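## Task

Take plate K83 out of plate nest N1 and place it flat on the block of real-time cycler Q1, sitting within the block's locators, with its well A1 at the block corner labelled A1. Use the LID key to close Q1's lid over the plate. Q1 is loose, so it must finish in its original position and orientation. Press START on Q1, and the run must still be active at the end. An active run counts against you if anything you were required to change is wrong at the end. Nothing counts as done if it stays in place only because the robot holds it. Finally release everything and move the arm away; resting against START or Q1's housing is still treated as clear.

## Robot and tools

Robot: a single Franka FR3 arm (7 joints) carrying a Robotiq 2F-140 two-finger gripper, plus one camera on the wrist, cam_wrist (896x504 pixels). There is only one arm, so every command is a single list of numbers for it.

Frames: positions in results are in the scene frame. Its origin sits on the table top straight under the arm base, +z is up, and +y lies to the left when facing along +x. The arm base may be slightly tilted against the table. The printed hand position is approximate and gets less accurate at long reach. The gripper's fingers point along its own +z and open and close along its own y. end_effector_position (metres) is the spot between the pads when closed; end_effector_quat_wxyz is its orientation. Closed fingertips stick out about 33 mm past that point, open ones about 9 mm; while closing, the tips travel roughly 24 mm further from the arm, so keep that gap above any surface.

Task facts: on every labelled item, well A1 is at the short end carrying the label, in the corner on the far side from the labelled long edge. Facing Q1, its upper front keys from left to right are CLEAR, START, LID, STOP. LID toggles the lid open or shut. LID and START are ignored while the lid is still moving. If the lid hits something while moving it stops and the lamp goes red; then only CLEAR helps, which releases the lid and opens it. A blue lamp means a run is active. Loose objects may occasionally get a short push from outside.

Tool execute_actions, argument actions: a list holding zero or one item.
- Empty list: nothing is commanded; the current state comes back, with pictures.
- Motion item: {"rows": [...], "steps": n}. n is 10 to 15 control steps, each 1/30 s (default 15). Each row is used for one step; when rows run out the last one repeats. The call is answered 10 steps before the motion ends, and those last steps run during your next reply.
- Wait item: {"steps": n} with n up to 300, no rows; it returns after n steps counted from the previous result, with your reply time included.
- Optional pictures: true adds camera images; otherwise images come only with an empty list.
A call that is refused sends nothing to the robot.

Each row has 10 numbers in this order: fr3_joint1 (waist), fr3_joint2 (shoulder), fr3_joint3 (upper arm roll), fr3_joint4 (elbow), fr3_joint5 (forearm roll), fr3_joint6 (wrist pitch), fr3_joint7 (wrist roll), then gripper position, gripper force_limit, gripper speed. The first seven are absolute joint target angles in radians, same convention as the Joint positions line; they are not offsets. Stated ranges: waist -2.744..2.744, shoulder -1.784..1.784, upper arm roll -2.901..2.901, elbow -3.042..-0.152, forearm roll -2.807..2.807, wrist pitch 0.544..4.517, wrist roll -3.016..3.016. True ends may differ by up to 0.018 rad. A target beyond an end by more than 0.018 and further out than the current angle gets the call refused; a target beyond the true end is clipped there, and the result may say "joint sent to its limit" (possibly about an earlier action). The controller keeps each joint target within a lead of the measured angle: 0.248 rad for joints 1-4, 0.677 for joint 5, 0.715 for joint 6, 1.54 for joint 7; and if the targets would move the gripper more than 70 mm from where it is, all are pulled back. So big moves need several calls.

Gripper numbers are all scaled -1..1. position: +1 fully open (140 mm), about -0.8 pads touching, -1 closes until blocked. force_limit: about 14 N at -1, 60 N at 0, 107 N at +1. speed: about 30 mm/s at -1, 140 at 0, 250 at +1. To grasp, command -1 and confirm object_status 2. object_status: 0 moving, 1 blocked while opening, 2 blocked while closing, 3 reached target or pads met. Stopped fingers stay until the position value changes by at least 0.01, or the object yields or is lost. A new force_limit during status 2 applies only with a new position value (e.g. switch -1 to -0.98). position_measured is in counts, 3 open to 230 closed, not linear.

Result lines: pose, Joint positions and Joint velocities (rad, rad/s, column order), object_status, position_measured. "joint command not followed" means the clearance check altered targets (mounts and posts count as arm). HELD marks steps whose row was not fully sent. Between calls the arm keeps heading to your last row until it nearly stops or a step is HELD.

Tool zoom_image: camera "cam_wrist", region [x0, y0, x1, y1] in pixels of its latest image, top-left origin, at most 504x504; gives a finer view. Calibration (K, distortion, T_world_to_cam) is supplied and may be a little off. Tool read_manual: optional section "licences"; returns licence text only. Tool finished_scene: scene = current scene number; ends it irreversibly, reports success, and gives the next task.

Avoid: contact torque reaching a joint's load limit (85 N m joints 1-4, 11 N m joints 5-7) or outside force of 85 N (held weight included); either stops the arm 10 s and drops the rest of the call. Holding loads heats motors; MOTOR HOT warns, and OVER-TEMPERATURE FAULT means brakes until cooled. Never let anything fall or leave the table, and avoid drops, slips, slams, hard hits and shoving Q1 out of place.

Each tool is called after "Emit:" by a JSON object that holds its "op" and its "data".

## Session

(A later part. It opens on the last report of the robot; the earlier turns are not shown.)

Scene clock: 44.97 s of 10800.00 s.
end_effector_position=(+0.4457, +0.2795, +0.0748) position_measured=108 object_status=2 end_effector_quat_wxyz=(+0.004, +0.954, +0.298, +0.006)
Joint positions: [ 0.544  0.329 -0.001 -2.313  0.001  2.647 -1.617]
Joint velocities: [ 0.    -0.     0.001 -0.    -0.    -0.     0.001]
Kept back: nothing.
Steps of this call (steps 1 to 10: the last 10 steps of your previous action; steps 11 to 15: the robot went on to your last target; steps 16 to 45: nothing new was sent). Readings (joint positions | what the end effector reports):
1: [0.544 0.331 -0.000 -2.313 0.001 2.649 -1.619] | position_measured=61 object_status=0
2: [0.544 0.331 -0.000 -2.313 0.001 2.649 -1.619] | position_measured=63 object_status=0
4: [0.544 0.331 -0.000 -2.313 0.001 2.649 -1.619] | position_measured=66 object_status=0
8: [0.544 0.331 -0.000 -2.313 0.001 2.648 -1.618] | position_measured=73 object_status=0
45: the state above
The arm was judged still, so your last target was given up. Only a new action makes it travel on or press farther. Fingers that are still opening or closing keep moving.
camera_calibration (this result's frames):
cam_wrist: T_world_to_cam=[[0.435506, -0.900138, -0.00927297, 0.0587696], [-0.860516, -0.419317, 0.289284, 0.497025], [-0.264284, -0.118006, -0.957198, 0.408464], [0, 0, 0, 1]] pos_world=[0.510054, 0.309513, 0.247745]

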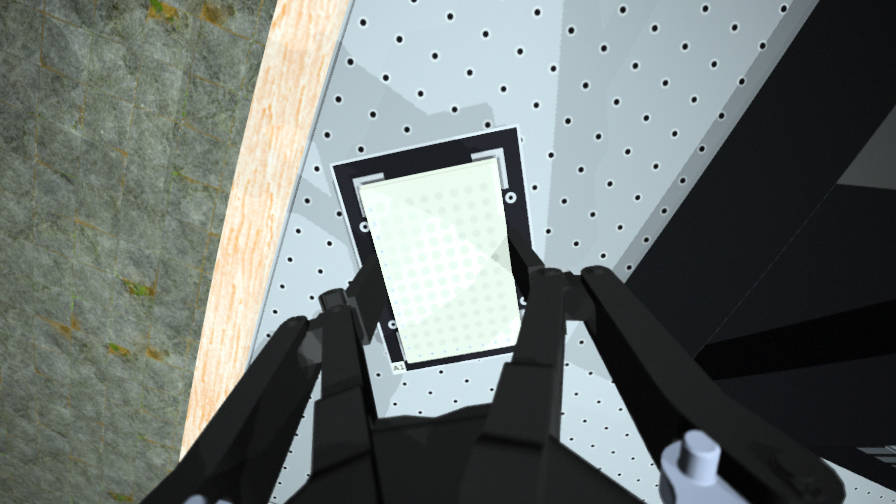

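Emit:
{"op": "execute_actions", "data": {"actions": [{"rows":[[0.545,0.3,0,-2.317,0,2.62,-1.61,-1,-0.3,-1],[0.545,0.28,0,-2.319,0,2.6,-1.61,-1,-0.3,-1],[0.545,0.26,0,-2.32,0,2.58,-1.61,-1,-0.3,-1],[0.545,0.24,0,-2.32,0,2.56,-1.61,-1,-0.3,-1],[0.545,0.2,0,-2.32,0,2.52,-1.61,-1,-0.3,-1]]}]}}

Emit:
{"op": "execute_actions", "data": {"actions": [{"rows":[[0.545,-0.089,0,-2.057,0,1.968,-1.61,-1,-0.3,-1]]}]}}

Emit:
{"op": "execute_actions", "data": {"actions": [{"steps":40}]}}

Emit:
{"op": "execute_actions", "data": {"actions": [{"rows":[[-0.09,-0.089,0,-2.057,0,1.968,-0.12,-1,-0.3,-1]]}]}}

Emit:
{"op": "execute_actions", "data": {"actions": [{"steps":50}]}}

Emit:
{"op": "execute_actions", "data": {"actions": [{"rows":[[-0.09,0.15,0,-1.7,0,1.85,-0.12,-1,-0.3,-1]]}]}}

Emit:
{"op": "execute_actions", "data": {"actions": [{"rows":[[-0.09,0.44,0,-1.446,0,1.886,-0.12,-1,-0.3,-1]]}]}}

Emit:
{"op": "execute_actions", "data": {"actions": [{"steps":45}], "pictures": true}}

Scene clock: 45.83 s of 10800.00 s.
end_effector_position=(+0.4459, +0.2800, +0.1013) position_measured=108 object_status=2 end_effector_quat_wxyz=(+0.003, +0.954, +0.298, +0.009)
Joint positions: [ 0.544  0.265 -0.001 -2.322  0.001  2.599 -1.617]
Joint velocities: [ 0.    -0.704  0.    -0.042 -0.    -0.496 -0.001]
Steps of this call (steps 1 to 21: nothing new was sent; steps 22 to 26: the first 5 steps of this action). Readings (joint positions | what the end effector reports):
22: [0.544 0.326 -0.001 -2.315 0.001 2.644 -1.617] | position_measured=108 object_status=2
23: [0.544 0.316 -0.001 -2.317 0.001 2.637 -1.617] | position_measured=108 object_status=2
25: [0.544 0.286 -0.001 -2.321 0.001 2.615 -1.617] | position_measured=108 object_status=2
26: the state above

Scene clock: 46.33 s of 10800.00 s.
end_effector_position=(+0.4715, +0.2977, +0.2176) position_measured=108 object_status=2 end_effector_quat_wxyz=(-0.003, +0.954, +0.298, +0.031)
Joint positions: [ 0.544  0.091 -0.001 -2.21   0.001  2.359 -1.617]
Joint velocities: [-0.001 -0.864 -0.001  0.743 -0.001 -0.941 -0.   ]
Steps of this call (steps 1 to 10: the last 10 steps of your previous action; steps 11 to 15: the first 5 steps of this action). Readings (joint positions | what the end effector reports):
11: [0.544 0.192 -0.001 -2.306 0.001 2.496 -1.617] | position_measured=108 object_status=2
12: [0.544 0.172 -0.001 -2.285 0.001 2.458 -1.617] | position_measured=108 object_status=2
14: [0.544 0.120 -0.001 -2.235 0.001 2.393 -1.617] | position_measured=108 object_status=2
15: the state above

Scene clock: 47.67 s of 10800.00 s.
end_effector_position=(+0.4459, +0.2833, +0.3502) position_measured=108 object_status=2 end_effector_quat_wxyz=(+0.003, +0.954, +0.299, +0.006)
Joint positions: [ 0.544 -0.09  -0.001 -2.056  0.001  1.971 -1.617]
Joint velocities: [-0.001 -0.001  0.     0.    -0.    -0.001 -0.   ]
Kept back: nothing.
Steps of this call (steps 1 to 10: the last 10 steps of your previous action; steps 11 to 40: the robot went on to your last target). Readings (joint positions | what the end effector reports):
1: [0.544 0.062 -0.001 -2.185 0.001 2.324 -1.617] | position_measured=108 object_status=2
2: [0.544 0.033 -0.001 -2.159 0.001 2.286 -1.617] | position_measured=108 object_status=2
4: [0.544 -0.025 -0.001 -2.109 0.001 2.200 -1.617] | position_measured=108 object_status=2
8: [0.544 -0.094 -0.001 -2.055 0.001 2.081 -1.617] | position_measured=108 object_status=2
40: the state above

Scene clock: 47.83 s of 10800.00 s.
end_effector_position=(+0.4831, +0.2127, +0.3509) position_measured=108 object_status=2 end_effector_quat_wxyz=(+0.002, +0.998, +0.057, +0.007)
Joint positions: [ 0.377 -0.089  0.015 -2.056  0.001  1.971 -1.275]
Joint velocities: [-1.093  0.002 -0.114  0.001  0.     0.     1.796]
Steps of this call (steps 1 to 5: the first 5 steps of this action). Readings (joint positions | what the end effector reports):
1: [0.520 -0.090 0.012 -2.056 0.001 1.971 -1.546] | position_measured=108 object_status=2
2: [0.488 -0.090 0.018 -2.056 0.001 1.971 -1.471] | position_measured=108 object_status=2
4: [0.415 -0.090 0.017 -2.056 0.001 1.971 -1.337] | position_measured=108 object_status=2
5: the state above

Scene clock: 49.50 s of 10800.00 s.
end_effector_position=(+0.5255, -0.0371, +0.3524) position_measured=108 object_status=2 end_effector_quat_wxyz=(-0.003, +0.728, -0.685, +0.006)
Joint positions: [-0.091 -0.089 -0.001 -2.056  0.001  1.971 -0.134]
Joint velocities: [-0.001 -0.    -0.     0.001 -0.    -0.001  0.025]
Kept back: nothing.
Steps of this call (steps 1 to 10: the last 10 steps of your previous action; steps 11 to 50: the robot went on to your last target). Readings (joint positions | what the end effector reports):
1: [0.338 -0.089 0.013 -2.056 0.001 1.971 -1.215] | position_measured=108 object_status=2
2: [0.299 -0.089 0.011 -2.056 0.001 1.971 -1.159] | position_measured=108 object_status=2
4: [0.219 -0.089 0.008 -2.056 0.001 1.971 -1.053] | position_measured=108 object_status=2
8: [0.058 -0.089 0.004 -2.056 0.001 1.971 -0.856] | position_measured=108 object_status=2
50: the state above

Scene clock: 49.67 s of 10800.00 s.
end_effector_position=(+0.5958, -0.0419, +0.3632) position_measured=108 object_status=2 end_effector_quat_wxyz=(-0.002, +0.727, -0.686, +0.005)
Joint positions: [-0.09   0.125 -0.001 -1.767  0.001  1.893 -0.131]
Joint velocities: [ 0.002  0.469  0.001  0.798  0.    -0.213  0.013]
Steps of this call (steps 1 to 5: the first 5 steps of this action). Readings (joint positions | what the end effector reports):
1: [-0.090 -0.047 -0.001 -1.997 0.001 1.932 -0.133] | position_measured=108 object_status=2
2: [-0.090 0.018 -0.001 -1.915 0.001 1.920 -0.133] | position_measured=108 object_status=2
4: [-0.090 0.105 -0.001 -1.799 0.001 1.900 -0.131] | position_measured=108 object_status=2
5: the state above

Scene clock: 50.17 s of 10800.00 s.
end_effector_position=(+0.6709, -0.0473, +0.3396) position_measured=108 object_status=2 end_effector_quat_wxyz=(-0.005, +0.726, -0.687, +0.010)
Joint positions: [-0.09   0.371 -0.001 -1.487  0.     1.87  -0.128]
Joint velocities: [-0.002  1.049  0.001  0.44   0.001  0.101  0.002]
Steps of this call (steps 1 to 10: the last 10 steps of your previous action; steps 11 to 15: the first 5 steps of this action). Readings (joint positions | what the end effector reports):
11: [-0.090 0.182 -0.001 -1.649 0.000 1.842 -0.128] | position_measured=108 object_status=2
12: [-0.090 0.234 -0.001 -1.588 0.000 1.852 -0.128] | position_measured=108 object_status=2
14: [-0.090 0.332 -0.001 -1.507 0.000 1.865 -0.128] | position_measured=108 object_status=2
15: the state above

Scene clock: 51.67 s of 10800.00 s.
end_effector_position=(+0.6824, -0.0483, +0.3129) position_measured=108 object_status=2 end_effector_quat_wxyz=(+0.000, +0.726, -0.688, +0.003)
Joint positions: [-0.09   0.44  -0.001 -1.447  0.     1.883 -0.127]
Joint velocities: [-0.     0.     0.001 -0.002  0.001  0.001 -0.001]
Kept back: nothing.
Steps of this call (steps 1 to 10: the last 10 steps of your previous action; steps 11 to 30: the robot went on to your last target; steps 31 to 45: nothing new was sent). Readings (joint positions | what the end effector reports):
1: [-0.090 0.401 -0.001 -1.477 0.000 1.872 -0.128] | position_measured=108 object_status=2
2: [-0.090 0.422 -0.001 -1.472 0.000 1.873 -0.128] | position_measured=108 object_status=2
4: [-0.090 0.445 -0.001 -1.466 0.000 1.874 -0.127] | position_measured=108 object_status=2
8: [-0.090 0.447 -0.001 -1.454 0.000 1.878 -0.127] | position_measured=108 object_status=2
45: the state above
The arm was judged still, so your last target was given up. Only a new action makes it travel on or press farther. Fingers that are still opening or closing keep moving.
camera_calibration (this result's frames):
cam_wrist: T_world_to_cam=[[-0.994611, 0.101127, -0.0228315, 0.691415], [0.0899545, 0.951295, 0.294865, -0.0897313], [0.0515384, 0.291222, -0.955266, 0.463861], [0, 0, 0, 1]] pos_world=[0.671854, -0.119646, 0.485355]

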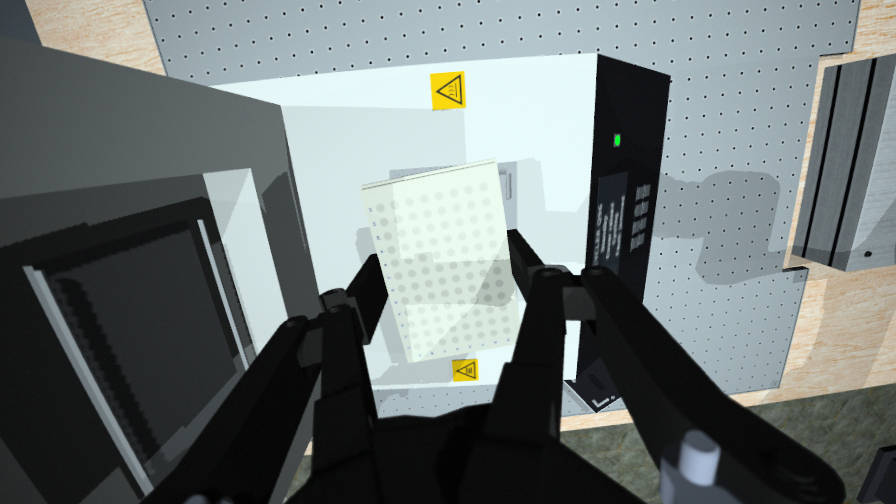

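Emit:
{"op": "execute_actions", "data": {"actions": [{"rows":[[-0.078,0.454,0,-1.561,0,2.015,0.035,-1,-0.3,-1]]}]}}

Emit:
{"op": "execute_actions", "data": {"actions": [{"steps":45}], "pictures": true}}

Scene clock: 73.27 s of 10800.00 s.
end_effector_position=(+0.6709, -0.0415, +0.2668) position_measured=108 object_status=2 end_effector_quat_wxyz=(+0.009, +0.707, -0.707, -0.007)
Joint positions: [-0.081  0.451 -0.001 -1.544  0.     1.963 -0.063]
Joint velocities: [ 0.044  0.19   0.01  -0.308 -0.     0.26   0.302]
Steps of this call (steps 1 to 90: nothing new was sent; then 18.43 s passed at rest; steps 91 to 95: the first 5 steps of this action). Readings (joint positions | what the end effector reports):
91: [-0.089 0.434 -0.001 -1.469 0.000 1.906 -0.113] | position_measured=108 object_status=2
92: [-0.087 0.433 -0.001 -1.495 0.000 1.926 -0.098] | position_measured=108 object_status=2
94: [-0.082 0.444 -0.001 -1.532 0.000 1.953 -0.073] | position_measured=108 object_status=2
95: the state above

Scene clock: 74.77 s of 10800.00 s.
end_effector_position=(+0.6787, -0.0393, +0.2596) position_measured=108 object_status=2 end_effector_quat_wxyz=(-0.000, -0.676, +0.737, -0.003)
Joint positions: [-0.078  0.455  0.    -1.561  0.     2.012  0.028]
Joint velocities: [-0.    -0.003  0.    -0.001  0.001 -0.     0.003]
Kept back: nothing.
Steps of this call (steps 1 to 10: the last 10 steps of your previous action; steps 11 to 45: the robot went on to your last target). Readings (joint positions | what the end effector reports):
1: [-0.080 0.456 -0.000 -1.552 0.000 1.971 -0.053] | position_measured=108 object_status=2
2: [-0.079 0.460 -0.000 -1.557 0.000 1.977 -0.045] | position_measured=108 object_status=2
4: [-0.078 0.461 0.000 -1.561 0.000 1.987 -0.031] | position_measured=108 object_status=2
8: [-0.078 0.456 0.000 -1.561 0.000 2.001 -0.010] | position_measured=108 object_status=2
45: the state above
The arm was judged still, so your last target was given up. Only a new action makes it travel on or press farther. Fingers that are still opening or closing keep moving.
camera_calibration (this result's frames):
cam_wrist: T_world_to_cam=[[-0.970446, 0.240191, -0.0232943, 0.674789], [0.222813, 0.928917, 0.295748, -0.17354], [0.0926744, 0.281817, -0.954982, 0.382205], [0, 0, 0, 1]] pos_world=[0.658093, -0.108586, 0.432041]

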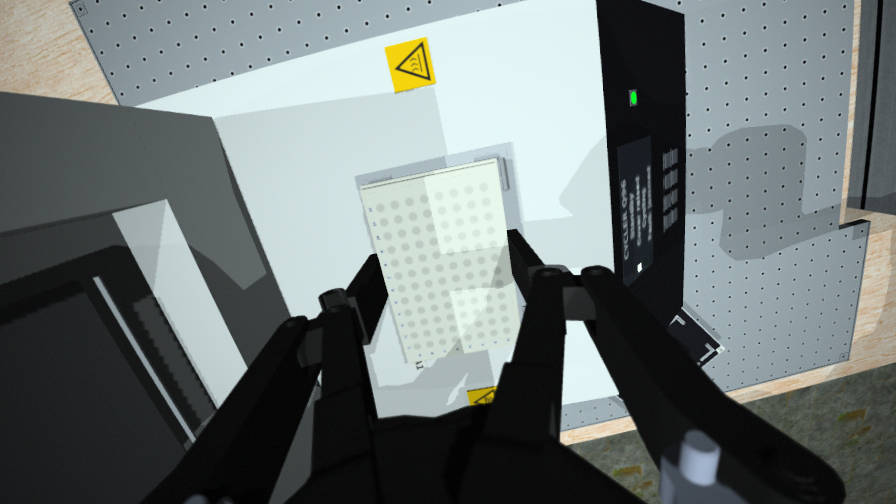

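Emit:
{"op": "execute_actions", "data": {"actions": [{"rows":[[-0.071,0.454,0,-1.57,0,2.024,0.042,-1,-0.3,-1]]}]}}

Emit:
{"op": "execute_actions", "data": {"actions": [{"rows":[[-0.071,0.4617,0,-1.602,0,2.064,0.042,-1,-0.3,-1]]}]}}

Emit:
{"op": "execute_actions", "data": {"actions": [{"steps":35}], "pictures": true}}

Scene clock: 75.43 s of 10800.00 s.
end_effector_position=(+0.6782, -0.0363, +0.2575) position_measured=108 object_status=2 end_effector_quat_wxyz=(+0.000, +0.676, -0.737, +0.003)
Joint positions: [-0.073  0.455 -0.    -1.567  0.     2.017  0.031]
Joint velocities: [ 0.021 -0.002 -0.002 -0.016 -0.001  0.019  0.015]
Steps of this call (steps 1 to 15: nothing new was sent; steps 16 to 20: the first 5 steps of this action). Readings (joint positions | what the end effector reports):
16: [-0.077 0.455 -0.000 -1.563 0.000 2.013 0.029] | position_measured=108 object_status=2
17: [-0.076 0.455 -0.000 -1.564 0.000 2.015 0.030] | position_measured=108 object_status=2
19: [-0.074 0.455 -0.000 -1.567 0.000 2.016 0.031] | position_measured=108 object_status=2
20: the state above

Scene clock: 75.93 s of 10800.00 s.
end_effector_position=(+0.6781, -0.0364, +0.2525) position_measured=108 object_status=2 end_effector_quat_wxyz=(+0.002, -0.675, +0.738, -0.006)
Joint positions: [-0.072  0.45  -0.001 -1.589  0.     2.043  0.034]
Joint velocities: [-0.    -0.019 -0.002 -0.033 -0.001  0.043  0.   ]
Steps of this call (steps 1 to 10: the last 10 steps of your previous action; steps 11 to 15: the first 5 steps of this action). Readings (joint positions | what the end effector reports):
11: [-0.072 0.453 -0.000 -1.574 0.000 2.027 0.034] | position_measured=108 object_status=2
12: [-0.072 0.454 -0.000 -1.581 0.000 2.034 0.034] | position_measured=108 object_status=2
14: [-0.072 0.451 -0.001 -1.587 0.000 2.040 0.034] | position_measured=108 object_status=2
15: the state above

Scene clock: 77.10 s of 10800.00 s.
end_effector_position=(+0.6781, -0.0364, +0.2526) position_measured=108 object_status=2 end_effector_quat_wxyz=(+0.003, -0.675, +0.738, -0.007)
Joint positions: [-0.072  0.448 -0.001 -1.593  0.     2.047  0.034]
Joint velocities: [ 0.    -0.    -0.001  0.001 -0.    -0.    -0.001]
Kept back: nothing.
Steps of this call (steps 1 to 10: the last 10 steps of your previous action; steps 11 to 15: the robot went on to your last target; steps 16 to 35: nothing new was sent). Readings (joint positions | what the end effector reports):
1: [-0.072 0.449 -0.001 -1.590 0.000 2.044 0.034] | position_measured=108 object_status=2
2: [-0.072 0.449 -0.001 -1.591 0.000 2.045 0.034] | position_measured=108 object_status=2
4: [-0.072 0.449 -0.001 -1.592 0.000 2.046 0.034] | position_measured=108 object_status=2
8: [-0.072 0.448 -0.001 -1.593 0.000 2.046 0.034] | position_measured=108 object_status=2
35: the state above
The arm was judged still, so your last target was given up. Only a new action makes it travel on or press farther. Fingers that are still opening or closing keep moving.
camera_calibration (this result's frames):
cam_wrist: T_world_to_cam=[[-0.969679, 0.242053, -0.0336517, 0.675456], [0.22158, 0.928912, 0.296688, -0.173423], [0.103074, 0.280236, -0.954381, 0.367527], [0, 0, 0, 1]] pos_world=[0.655521, -0.105396, 0.424944]

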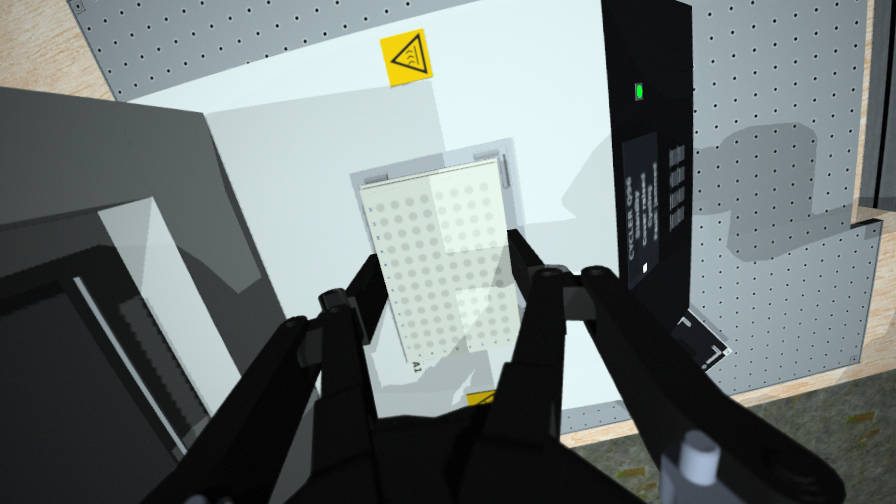

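Emit:
{"op": "execute_actions", "data": {"actions": [{"rows":[[-0.072,0.443,0,-1.588,0,2.031,0.042,-1,-0.3,-1]]}]}}

Emit:
{"op": "execute_actions", "data": {"actions": [{"rows":[[-0.072,0.448,0,-1.603,0,2.051,0.042,-1,-0.3,-1]]}]}}

Emit:
{"op": "execute_actions", "data": {"actions": [{"steps":25}], "pictures": true}}

Emit:
{"op": "zoom_image", "data": {"camera": "cam_wrist", "region": [330,120,550,380]}}

Scene clock: 77.90 s of 10800.00 s.
end_effector_position=(+0.6774, -0.0366, +0.2557) position_measured=108 object_status=2 end_effector_quat_wxyz=(+0.003, -0.675, +0.738, -0.007)
Joint positions: [-0.072  0.445 -0.001 -1.59  -0.     2.039  0.035]
Joint velocities: [ 0.001 -0.009  0.001  0.008 -0.    -0.027  0.002]
Steps of this call (steps 1 to 19: nothing new was sent; steps 20 to 24: the first 5 steps of this action). Readings (joint positions | what the end effector reports):
20: [-0.072 0.447 -0.001 -1.593 -0.000 2.044 0.034] | position_measured=108 object_status=2
21: [-0.072 0.446 -0.001 -1.592 -0.000 2.043 0.034] | position_measured=108 object_status=2
23: [-0.072 0.445 -0.001 -1.591 -0.000 2.040 0.035] | position_measured=108 object_status=2
24: the state above

Scene clock: 78.40 s of 10800.00 s.
end_effector_position=(+0.6756, -0.0365, +0.2527) position_measured=108 object_status=2 end_effector_quat_wxyz=(+0.002, -0.675, +0.738, -0.006)
Joint positions: [-0.072  0.444 -0.001 -1.597 -0.     2.043  0.035]
Joint velocities: [ 0.     0.    -0.    -0.022 -0.001  0.026  0.002]
Steps of this call (steps 1 to 10: the last 10 steps of your previous action; steps 11 to 15: the first 5 steps of this action). Readings (joint positions | what the end effector reports):
11: [-0.072 0.444 -0.001 -1.592 -0.000 2.037 0.035] | position_measured=108 object_status=2
12: [-0.072 0.444 -0.001 -1.594 -0.000 2.039 0.035] | position_measured=108 object_status=2
14: [-0.072 0.445 -0.001 -1.597 -0.000 2.042 0.035] | position_measured=108 object_status=2
15: the state above

Scene clock: 79.23 s of 10800.00 s.
end_effector_position=(+0.6757, -0.0365, +0.2526) position_measured=108 object_status=2 end_effector_quat_wxyz=(+0.002, -0.674, +0.738, -0.006)
Joint positions: [-0.072  0.444 -0.001 -1.598 -0.     2.044  0.035]
Joint velocities: [ 0.001 -0.     0.    -0.001 -0.    -0.    -0.001]
Kept back: nothing.
Steps of this call (steps 1 to 10: the last 10 steps of your previous action; steps 11 to 15: the robot went on to your last target; steps 16 to 25: nothing new was sent). Readings (joint positions | what the end effector reports):
1: [-0.072 0.444 -0.001 -1.598 -0.000 2.043 0.035] | position_measured=108 object_status=2
2: [-0.072 0.444 -0.001 -1.598 -0.000 2.043 0.035] | position_measured=108 object_status=2
4: [-0.072 0.444 -0.001 -1.598 -0.000 2.043 0.035] | position_measured=108 object_status=2
8: [-0.072 0.444 -0.001 -1.598 -0.000 2.044 0.035] | position_measured=108 object_status=2
25: the state above
The arm was judged still, so your last target was given up. Only a new action makes it travel on or press farther. Fingers that are still opening or closing keep moving.
camera_calibration (this result's frames):
cam_wrist: T_world_to_cam=[[-0.969567, 0.243016, -0.0297088, 0.672127], [0.223696, 0.92866, 0.295888, -0.17405], [0.0994949, 0.280238, -0.95476, 0.370315], [0, 0, 0, 1]] pos_world=[0.653763, -0.10548, 0.42503]

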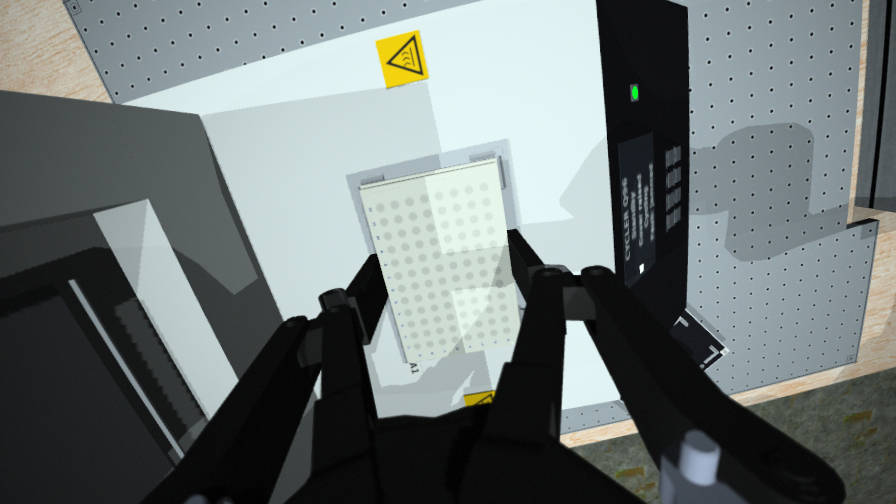

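Region (330, 120, 550, 380) of cam_wrist's 896x504 image, scaled by 1.938, with more detail than that image has; it fills the left 426 columns of this view, and the rest is white.

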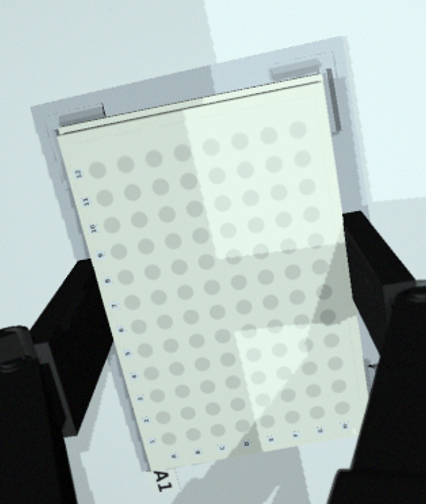

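Plausibly centred. Release and rise.

Emit:
{"op": "execute_actions", "data": {"actions": [{"rows":[[-0.072,0.444,0,-1.598,0,2.043,0.035,0.6,-0.3,-0.5]]}]}}

Emit:
{"op": "execute_actions", "data": {"actions": [{"rows":[[-0.072,0.42,0,-1.48,0,1.9,0.035,0.6,-0.3,-0.5]]}]}}

Emit:
{"op": "execute_actions", "data": {"actions": [{"steps":35}], "pictures": true}}

Emit:
{"op": "zoom_image", "data": {"camera": "cam_wrist", "region": [340,120,550,340]}}

Scene clock: 79.83 s of 10800.00 s.
end_effector_position=(+0.6757, -0.0365, +0.2528) position_measured=91 object_status=0 end_effector_quat_wxyz=(+0.002, -0.675, +0.738, -0.006)
Joint positions: [-0.072  0.444 -0.001 -1.598 -0.     2.044  0.035]
Joint velocities: [-0.001 -0.    -0.001  0.001 -0.001  0.001  0.   ]
Steps of this call (steps 1 to 13: nothing new was sent; steps 14 to 18: the first 5 steps of this action). Readings (joint positions | what the end effector reports):
14: [-0.072 0.444 -0.001 -1.598 -0.000 2.044 0.035] | position_measured=108 object_status=0
15: [-0.072 0.444 -0.001 -1.598 -0.000 2.044 0.035] | position_measured=108 object_status=0
17: [-0.072 0.444 -0.001 -1.598 -0.000 2.044 0.035] | position_measured=95 object_status=0
18: the state above

Scene clock: 80.33 s of 10800.00 s.
end_effector_position=(+0.6897, -0.0370, +0.3054) position_measured=53 object_status=3 end_effector_quat_wxyz=(+0.013, -0.674, +0.738, -0.017)
Joint positions: [-0.072  0.425 -0.001 -1.498 -0.     1.956  0.035]
Joint velocities: [ 0.001 -0.232 -0.     0.33  -0.001 -0.28  -0.001]
Steps of this call (steps 1 to 10: the last 10 steps of your previous action; steps 11 to 15: the first 5 steps of this action). Readings (joint positions | what the end effector reports):
11: [-0.072 0.449 -0.001 -1.577 -0.000 2.018 0.035] | position_measured=53 object_status=0
12: [-0.072 0.449 -0.001 -1.550 -0.000 1.996 0.035] | position_measured=53 object_status=0
14: [-0.072 0.434 -0.001 -1.511 -0.000 1.967 0.035] | position_measured=53 object_status=3
15: the state above

Scene clock: 81.50 s of 10800.00 s.
end_effector_position=(+0.6807, -0.0364, +0.3139) position_measured=53 object_status=3 end_effector_quat_wxyz=(+0.003, -0.675, +0.738, -0.007)
Joint positions: [-0.072  0.419 -0.001 -1.479 -0.     1.903  0.035]
Joint velocities: [-0.001  0.001  0.     0.001 -0.    -0.    -0.003]
Kept back: nothing.
Steps of this call (steps 1 to 10: the last 10 steps of your previous action; steps 11 to 30: the robot went on to your last target; steps 31 to 35: nothing new was sent). Readings (joint positions | what the end effector reports):
1: [-0.072 0.419 -0.001 -1.489 -0.000 1.948 0.035] | position_measured=53 object_status=3
2: [-0.072 0.414 -0.001 -1.483 -0.000 1.941 0.035] | position_measured=53 object_status=3
4: [-0.072 0.412 -0.001 -1.479 -0.000 1.930 0.035] | position_measured=53 object_status=3
8: [-0.072 0.417 -0.001 -1.479 -0.000 1.915 0.035] | position_measured=53 object_status=3
35: the state above
The arm was judged still, so your last target was given up. Only a new action makes it travel on or press farther. Fingers that are still opening or closing keep moving.
camera_calibration (this result's frames):
cam_wrist: T_world_to_cam=[[-0.96945, 0.242968, -0.0336635, 0.679938], [0.222464, 0.928732, 0.296591, -0.192739], [0.103326, 0.280041, -0.954411, 0.425526], [0, 0, 0, 1]] pos_world=[0.658075, -0.105364, 0.486181]

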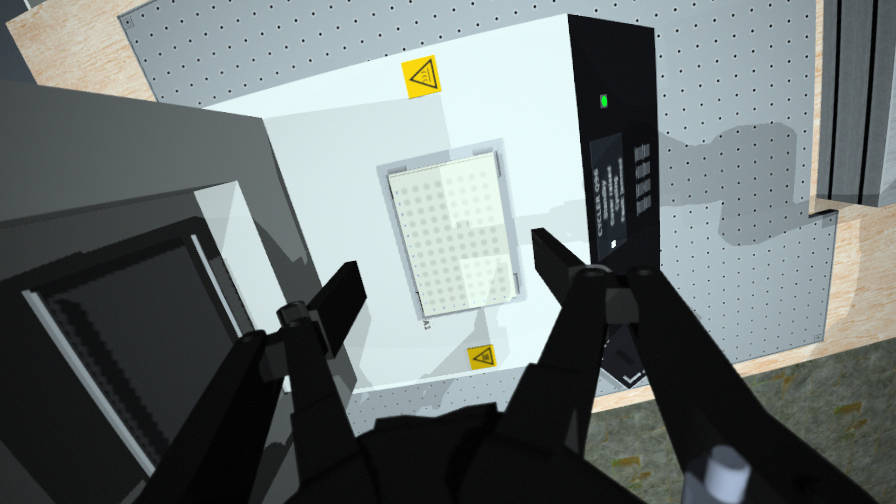

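Region (340, 120, 550, 340) of cam_wrist's 896x504 image, scaled by 2.291, with more detail than that image has; it fills the left 481 columns of this view, and the rest is white.

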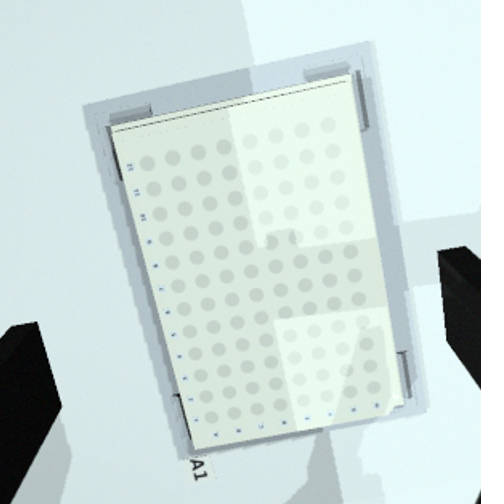

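Looks seated. Repeat the LID press.

Emit:
{"op": "execute_actions", "data": {"actions": [{"rows":[[-0.079,-0.2,0,-2.1,0,1.9,1.63,-1,0,0]]}]}}

Emit:
{"op": "execute_actions", "data": {"actions": [{"steps":50}]}}

Emit:
{"op": "execute_actions", "data": {"actions": [{"rows":[[-0.079,-0.15,0,-2.48,0,2.33,1.63,-1,0,0]]}]}}

Emit:
{"op": "execute_actions", "data": {"actions": [{"steps":40}]}}

Emit:
{"op": "execute_actions", "data": {"actions": [{"rows":[[-0.079,-0.055,0,-2.503,0,2.448,1.63,-1,0,0]]}]}}

Emit:
{"op": "execute_actions", "data": {"actions": [{"steps":30}]}}

Emit:
{"op": "execute_actions", "data": {"actions": [{"rows":[[-0.079,-0.033,0,-2.51,0,2.477,1.63,-1,0,0]]}]}}

Emit:
{"op": "execute_actions", "data": {"actions": [{"rows":[[-0.079,-0.45,0,-2.5,0,2.3,1.63,-1,0,0]]}]}}

Emit:
{"op": "execute_actions", "data": {"actions": [{"steps":150}], "pictures": true}}

Scene clock: 82.23 s of 10800.00 s.
end_effector_position=(+0.5823, -0.0334, +0.3341) position_measured=82 object_status=0 end_effector_quat_wxyz=(-0.018, -0.438, +0.899, +0.007)
Joint positions: [-0.077  0.14  -0.001 -1.812 -0.     1.904  0.604]
Joint velocities: [-0.019 -1.942 -0.    -1.876 -0.002 -0.084  2.835]
Steps of this call (steps 1 to 17: nothing new was sent; steps 18 to 22: the first 5 steps of this action). Readings (joint positions | what the end effector reports):
18: [-0.073 0.385 -0.001 -1.536 -0.000 1.911 0.152] | position_measured=53 object_status=0
19: [-0.074 0.330 -0.001 -1.610 -0.000 1.907 0.280] | position_measured=59 object_status=0
21: [-0.076 0.206 -0.001 -1.746 -0.000 1.905 0.506] | position_measured=75 object_status=0
22: the state above

Scene clock: 83.90 s of 10800.00 s.
end_effector_position=(+0.4932, -0.0283, +0.3830) position_measured=233 object_status=3 end_effector_quat_wxyz=(+0.006, +0.054, +0.999, -0.003)
Joint positions: [-0.078 -0.2   -0.001 -2.098 -0.     1.9    1.619]
Joint velocities: [ 0.    -0.001  0.001 -0.     0.001 -0.001  0.015]
Kept back: nothing.
Steps of this call (steps 1 to 10: the last 10 steps of your previous action; steps 11 to 50: the robot went on to your last target). Readings (joint positions | what the end effector reports):
1: [-0.077 0.073 -0.001 -1.877 -0.000 1.904 0.695] | position_measured=90 object_status=0
2: [-0.078 0.004 -0.001 -1.942 -0.000 1.903 0.782] | position_measured=97 object_status=0
4: [-0.078 -0.115 -0.001 -2.030 -0.000 1.900 0.947] | position_measured=113 object_status=0
8: [-0.078 -0.199 -0.001 -2.077 -0.000 1.900 1.187] | position_measured=143 object_status=0
50: the state above

Scene clock: 84.07 s of 10800.00 s.
end_effector_position=(+0.4680, -0.0272, +0.2889) position_measured=233 object_status=3 end_effector_quat_wxyz=(-0.013, +0.054, +0.998, -0.002)
Joint positions: [-0.078 -0.178 -0.001 -2.313 -0.     2.1    1.619]
Joint velocities: [ 0.002  0.274  0.001 -1.451 -0.002  0.931  0.004]
Steps of this call (steps 1 to 5: the first 5 steps of this action). Readings (joint positions | what the end effector reports):
1: [-0.078 -0.206 -0.001 -2.127 -0.000 1.947 1.619] | position_measured=233 object_status=3
2: [-0.078 -0.203 -0.001 -2.170 -0.000 1.993 1.619] | position_measured=233 object_status=3
4: [-0.078 -0.187 -0.001 -2.264 -0.000 2.066 1.619] | position_measured=233 object_status=3
5: the state above

Scene clock: 85.40 s of 10800.00 s.
end_effector_position=(+0.4548, -0.0268, +0.2213) position_measured=233 object_status=3 end_effector_quat_wxyz=(+0.003, +0.056, +0.998, -0.003)
Joint positions: [-0.078 -0.149 -0.001 -2.479 -0.     2.327  1.623]
Joint velocities: [-0.002 -0.     0.001  0.001 -0.     0.     0.   ]
Kept back: nothing.
Steps of this call (steps 1 to 10: the last 10 steps of your previous action; steps 11 to 40: the robot went on to your last target). Readings (joint positions | what the end effector reports):
1: [-0.078 -0.170 -0.001 -2.364 -0.000 2.139 1.620] | position_measured=233 object_status=3
2: [-0.078 -0.159 -0.001 -2.408 -0.000 2.171 1.620] | position_measured=233 object_status=3
4: [-0.078 -0.143 -0.001 -2.459 -0.000 2.217 1.621] | position_measured=233 object_status=3
8: [-0.078 -0.144 -0.001 -2.479 -0.000 2.275 1.622] | position_measured=233 object_status=3
40: the state above

Scene clock: 85.57 s of 10800.00 s.
end_effector_position=(+0.4491, -0.0267, +0.1810) position_measured=233 object_status=3 end_effector_quat_wxyz=(-0.013, +0.056, +0.998, -0.002)
Joint positions: [-0.078 -0.066 -0.001 -2.5   -0.     2.4    1.623]
Joint velocities: [-0.001  0.266  0.001 -0.13  -0.001  0.233 -0.003]
Steps of this call (steps 1 to 5: the first 5 steps of this action). Readings (joint positions | what the end effector reports):
1: [-0.078 -0.137 -0.001 -2.479 -0.000 2.346 1.623] | position_measured=233 object_status=3
2: [-0.078 -0.114 -0.001 -2.481 -0.000 2.366 1.623] | position_measured=233 object_status=3
4: [-0.078 -0.077 -0.001 -2.495 -0.000 2.391 1.623] | position_measured=233 object_status=3
5: the state above

Scene clock: 86.57 s of 10800.00 s.
end_effector_position=(+0.4581, -0.0272, +0.1779) position_measured=233 object_status=3 end_effector_quat_wxyz=(+0.002, +0.056, +0.998, -0.003)
Joint positions: [-0.078 -0.054 -0.001 -2.505 -0.     2.445  1.623]
Joint velocities: [ 0.    -0.    -0.002  0.001 -0.     0.001  0.001]
Kept back: nothing.
Steps of this call (steps 1 to 10: the last 10 steps of your previous action; steps 11 to 30: the robot went on to your last target). Readings (joint positions | what the end effector reports):
1: [-0.078 -0.059 -0.001 -2.503 -0.000 2.407 1.623] | position_measured=233 object_status=3
2: [-0.078 -0.056 -0.001 -2.504 -0.000 2.413 1.623] | position_measured=233 object_status=3
4: [-0.078 -0.054 -0.001 -2.505 -0.000 2.423 1.623] | position_measured=233 object_status=3
8: [-0.078 -0.054 -0.001 -2.505 -0.000 2.435 1.623] | position_measured=233 object_status=3
30: the state above
The arm was judged still, so your last target was given up. Only a new action makes it travel on or press farther. Fingers that are still opening or closing keep moving.

Scene clock: 86.73 s of 10800.00 s.
end_effector_position=(+0.4587, -0.0273, +0.1720) position_measured=233 object_status=3 end_effector_quat_wxyz=(+0.002, +0.056, +0.998, -0.003)
Joint positions: [-0.078 -0.041 -0.001 -2.507 -0.     2.46   1.623]
Joint velocities: [ 0.001 -0.011 -0.001 -0.009  0.001 -0.002  0.001]
Steps of this call (steps 1 to 5: the first 5 steps of this action). Readings (joint positions | what the end effector reports):
1: [-0.078 -0.052 -0.001 -2.505 -0.000 2.449 1.623] | position_measured=233 object_status=3
2: [-0.078 -0.047 -0.001 -2.505 -0.000 2.454 1.623] | position_measured=233 object_status=3
4: [-0.078 -0.040 -0.001 -2.506 -0.000 2.460 1.623] | position_measured=233 object_status=3
5: the state above

Scene clock: 87.23 s of 10800.00 s.
end_effector_position=(+0.4749, -0.0279, +0.2605) position_measured=233 object_status=3 end_effector_quat_wxyz=(+0.067, +0.056, +0.996, -0.003)
Joint positions: [-0.078 -0.249 -0.001 -2.511  0.     2.386  1.623]
Joint velocities: [ 0.    -1.427 -0.     0.1    0.001 -0.27   0.   ]
Steps of this call (steps 1 to 10: the last 10 steps of your previous action; steps 11 to 15: the first 5 steps of this action). Readings (joint positions | what the end effector reports):
11: [-0.078 -0.062 -0.001 -2.513 0.000 2.441 1.623] | position_measured=233 object_status=3
12: [-0.078 -0.106 -0.001 -2.518 0.000 2.421 1.623] | position_measured=233 object_status=3
14: [-0.078 -0.201 -0.001 -2.514 0.000 2.396 1.623] | position_measured=233 object_status=3
15: the state above

Scene clock: 92.23 s of 10800.00 s.
end_effector_position=(+0.4780, -0.0276, +0.3520) position_measured=233 object_status=3 end_effector_quat_wxyz=(+0.132, +0.056, +0.990, -0.003)
Joint positions: [-0.078 -0.451 -0.001 -2.498  0.     2.303  1.623]
Joint velocities: [ 0.001 -0.     0.001 -0.     0.     0.    -0.   ]
Kept back: nothing.
Steps of this call (steps 1 to 10: the last 10 steps of your previous action; steps 11 to 30: the robot went on to your last target; steps 31 to 150: nothing new was sent). Readings (joint positions | what the end effector reports):
1: [-0.078 -0.298 -0.001 -2.508 0.000 2.375 1.623] | position_measured=233 object_status=3
2: [-0.078 -0.346 -0.001 -2.505 0.000 2.363 1.623] | position_measured=233 object_status=3
4: [-0.078 -0.417 -0.001 -2.494 0.000 2.347 1.623] | position_measured=233 object_status=3
8: [-0.078 -0.451 -0.001 -2.492 0.000 2.327 1.623] | position_measured=233 object_status=3
150: the state above
The arm was judged still, so your last target was given up. Only a new action makes it travel on or press farther. Fingers that are still opening or closing keep moving.
camera_calibration (this result's frames):
cam_wrist: T_world_to_cam=[[0.262853, 0.964302, 0.0320842, -0.109735], [0.810388, -0.238701, 0.535064, -0.564338], [0.523622, -0.114643, -0.844202, 0.229765], [0, 0, 0, 1]] pos_world=[0.365867, -0.00254921, 0.499446]

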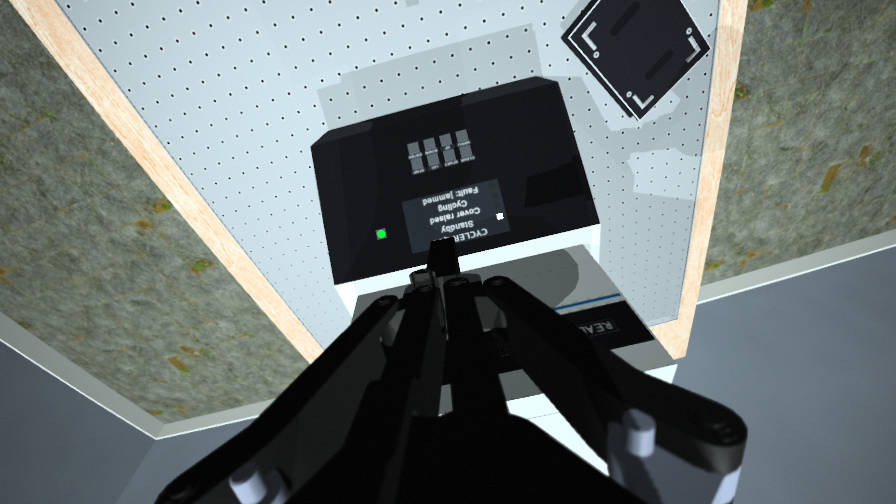

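Shut. START: about 19 mm toward +y.

Emit:
{"op": "execute_actions", "data": {"actions": [{"rows":[[-0.036,-0.15,0,-2.48,0,2.33,1.67,-1,0,0]]}]}}

Emit:
{"op": "execute_actions", "data": {"actions": [{"steps":30}]}}

Emit:
{"op": "execute_actions", "data": {"actions": [{"rows":[[-0.036,-0.055,0,-2.503,0,2.448,1.67,-1,0,0]]}]}}

Emit:
{"op": "execute_actions", "data": {"actions": [{"steps":30}]}}

Emit:
{"op": "execute_actions", "data": {"actions": [{"rows":[[-0.036,-0.033,0,-2.51,0,2.477,1.67,-1,0,0]]}]}}

Emit:
{"op": "execute_actions", "data": {"actions": [{"rows":[[-0.036,-0.45,0,-2.5,0,2.3,1.67,-1,0,0]]}]}}

Emit:
{"op": "execute_actions", "data": {"actions": [{"steps":35}], "pictures": true}}

Scene clock: 93.00 s of 10800.00 s.
end_effector_position=(+0.4727, -0.0149, +0.2721) position_measured=233 object_status=3 end_effector_quat_wxyz=(+0.054, +0.049, +0.997, -0.002)
Joint positions: [-0.05  -0.256 -0.002 -2.476 -0.     2.319  1.635]
Joint velocities: [ 0.15   1.296  0.009 -0.02  -0.001  0.045  0.085]
Steps of this call (steps 1 to 18: nothing new was sent; steps 19 to 23: the first 5 steps of this action). Readings (joint positions | what the end effector reports):
19: [-0.073 -0.429 -0.002 -2.487 -0.000 2.308 1.626] | position_measured=233 object_status=3
20: [-0.066 -0.387 -0.002 -2.478 -0.000 2.313 1.628] | position_measured=233 object_status=3
22: [-0.055 -0.300 -0.002 -2.476 -0.000 2.317 1.632] | position_measured=233 object_status=3
23: the state above

Scene clock: 94.00 s of 10800.00 s.
end_effector_position=(+0.4541, -0.0081, +0.2201) position_measured=233 object_status=3 end_effector_quat_wxyz=(+0.002, +0.055, +0.998, -0.003)
Joint positions: [-0.037 -0.149 -0.    -2.482 -0.     2.327  1.662]
Joint velocities: [-0.     0.    -0.001  0.001  0.001 -0.     0.002]
Kept back: nothing.
Steps of this call (steps 1 to 10: the last 10 steps of your previous action; steps 11 to 30: the robot went on to your last target). Readings (joint positions | what the end effector reports):
1: [-0.046 -0.217 -0.001 -2.478 -0.000 2.320 1.638] | position_measured=233 object_status=3
2: [-0.042 -0.187 -0.001 -2.482 -0.000 2.320 1.640] | position_measured=233 object_status=3
4: [-0.039 -0.157 -0.000 -2.487 -0.000 2.320 1.645] | position_measured=233 object_status=3
8: [-0.037 -0.149 -0.000 -2.485 -0.000 2.323 1.651] | position_measured=233 object_status=3
30: the state above
The arm was judged still, so your last target was given up. Only a new action makes it travel on or press farther. Fingers that are still opening or closing keep moving.

Scene clock: 94.17 s of 10800.00 s.
end_effector_position=(+0.4496, -0.0082, +0.1808) position_measured=233 object_status=3 end_effector_quat_wxyz=(-0.013, +0.056, +0.998, -0.003)
Joint positions: [-0.037 -0.066 -0.    -2.5   -0.     2.4    1.663]
Joint velocities: [ 0.001  0.268 -0.001 -0.122 -0.001  0.233  0.   ]
Steps of this call (steps 1 to 5: the first 5 steps of this action). Readings (joint positions | what the end effector reports):
1: [-0.037 -0.137 -0.000 -2.481 -0.000 2.346 1.662] | position_measured=233 object_status=3
2: [-0.037 -0.114 -0.000 -2.483 -0.000 2.366 1.662] | position_measured=233 object_status=3
4: [-0.037 -0.077 -0.000 -2.495 -0.000 2.391 1.663] | position_measured=233 object_status=3
5: the state above

Scene clock: 95.17 s of 10800.00 s.
end_effector_position=(+0.4589, -0.0084, +0.1778) position_measured=233 object_status=3 end_effector_quat_wxyz=(+0.002, +0.056, +0.998, -0.003)
Joint positions: [-0.037 -0.055 -0.    -2.505 -0.     2.445  1.663]
Joint velocities: [-0.    -0.001  0.001  0.001  0.     0.001  0.001]
Kept back: nothing.
Steps of this call (steps 1 to 10: the last 10 steps of your previous action; steps 11 to 30: the robot went on to your last target). Readings (joint positions | what the end effector reports):
1: [-0.037 -0.059 -0.000 -2.503 -0.000 2.407 1.663] | position_measured=233 object_status=3
2: [-0.037 -0.056 -0.000 -2.504 -0.000 2.413 1.663] | position_measured=233 object_status=3
4: [-0.037 -0.055 -0.000 -2.505 -0.000 2.423 1.663] | position_measured=233 object_status=3
8: [-0.037 -0.055 -0.000 -2.505 -0.000 2.435 1.663] | position_measured=233 object_status=3
30: the state above
The arm was judged still, so your last target was given up. Only a new action makes it travel on or press farther. Fingers that are still opening or closing keep moving.

Scene clock: 95.33 s of 10800.00 s.
end_effector_position=(+0.4592, -0.0084, +0.1713) position_measured=233 object_status=3 end_effector_quat_wxyz=(+0.001, +0.056, +0.998, -0.003)
Joint positions: [-0.037 -0.039 -0.    -2.507 -0.     2.461  1.663]
Joint velocities: [-0.    -0.013 -0.001 -0.001 -0.001 -0.    -0.002]
Steps of this call (steps 1 to 5: the first 5 steps of this action). Readings (joint positions | what the end effector reports):
1: [-0.037 -0.052 -0.000 -2.505 -0.000 2.449 1.663] | position_measured=233 object_status=3
2: [-0.037 -0.047 -0.000 -2.505 -0.000 2.454 1.663] | position_measured=233 object_status=3
4: [-0.037 -0.039 -0.000 -2.507 -0.000 2.460 1.663] | position_measured=233 object_status=3
5: the state above

Scene clock: 95.83 s of 10800.00 s.
end_effector_position=(+0.4756, -0.0082, +0.2598) position_measured=233 object_status=3 end_effector_quat_wxyz=(+0.066, +0.056, +0.996, -0.000)
Joint positions: [-0.037 -0.248 -0.    -2.511 -0.     2.387  1.663]
Joint velocities: [-0.    -1.427 -0.001  0.098  0.001 -0.271  0.001]
Steps of this call (steps 1 to 10: the last 10 steps of your previous action; steps 11 to 15: the first 5 steps of this action). Readings (joint positions | what the end effector reports):
11: [-0.037 -0.061 -0.000 -2.514 -0.000 2.442 1.663] | position_measured=233 object_status=3
12: [-0.037 -0.105 -0.000 -2.519 -0.000 2.422 1.663] | position_measured=233 object_status=3
14: [-0.037 -0.200 -0.000 -2.514 -0.000 2.397 1.663] | position_measured=233 object_status=3
15: the state above

Scene clock: 97.00 s of 10800.00 s.
end_effector_position=(+0.4789, -0.0077, +0.3520) position_measured=233 object_status=3 end_effector_quat_wxyz=(+0.132, +0.055, +0.990, +0.002)
Joint positions: [-0.037 -0.451 -0.    -2.498 -0.     2.303  1.663]
Joint velocities: [ 0.     0.001  0.002 -0.     0.001 -0.001  0.001]
Kept back: nothing.
Steps of this call (steps 1 to 10: the last 10 steps of your previous action; steps 11 to 30: the robot went on to your last target; steps 31 to 35: nothing new was sent). Readings (joint positions | what the end effector reports):
1: [-0.037 -0.296 -0.000 -2.508 -0.000 2.376 1.663] | position_measured=233 object_status=3
2: [-0.037 -0.345 -0.000 -2.505 -0.000 2.364 1.663] | position_measured=233 object_status=3
4: [-0.037 -0.416 -0.000 -2.495 -0.000 2.347 1.663] | position_measured=233 object_status=3
8: [-0.037 -0.451 -0.000 -2.492 -0.000 2.327 1.663] | position_measured=233 object_status=3
35: the state above
The arm was judged still, so your last target was given up. Only a new action makes it travel on or press farther. Fingers that are still opening or closing keep moving.
camera_calibration (this result's frames):
cam_wrist: T_world_to_cam=[[0.260201, 0.964647, 0.0418606, -0.131255], [0.810666, -0.241807, 0.533245, -0.559844], [0.524515, -0.104816, -0.844925, 0.231465], [0, 0, 0, 1]] pos_world=[0.366593, 0.0155019, 0.499598]

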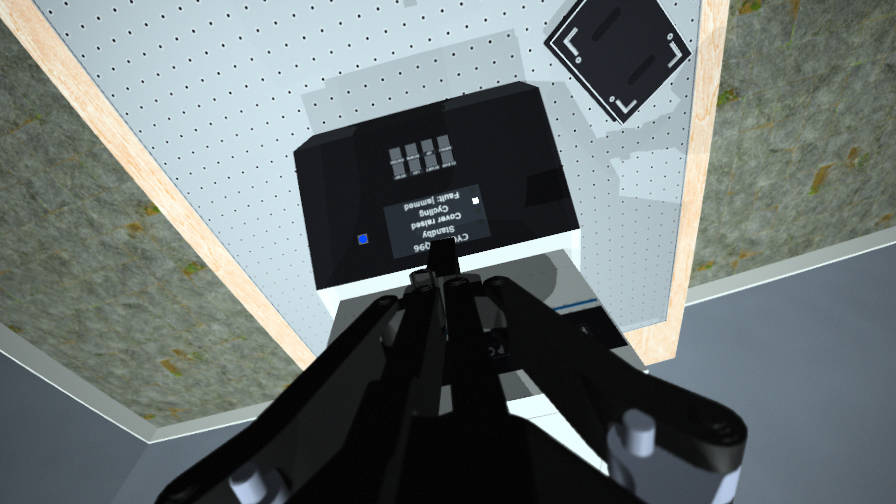

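Emit:
{"op": "finished_scene", "data": {"scene": 1}}

The scene is finished: the task was done.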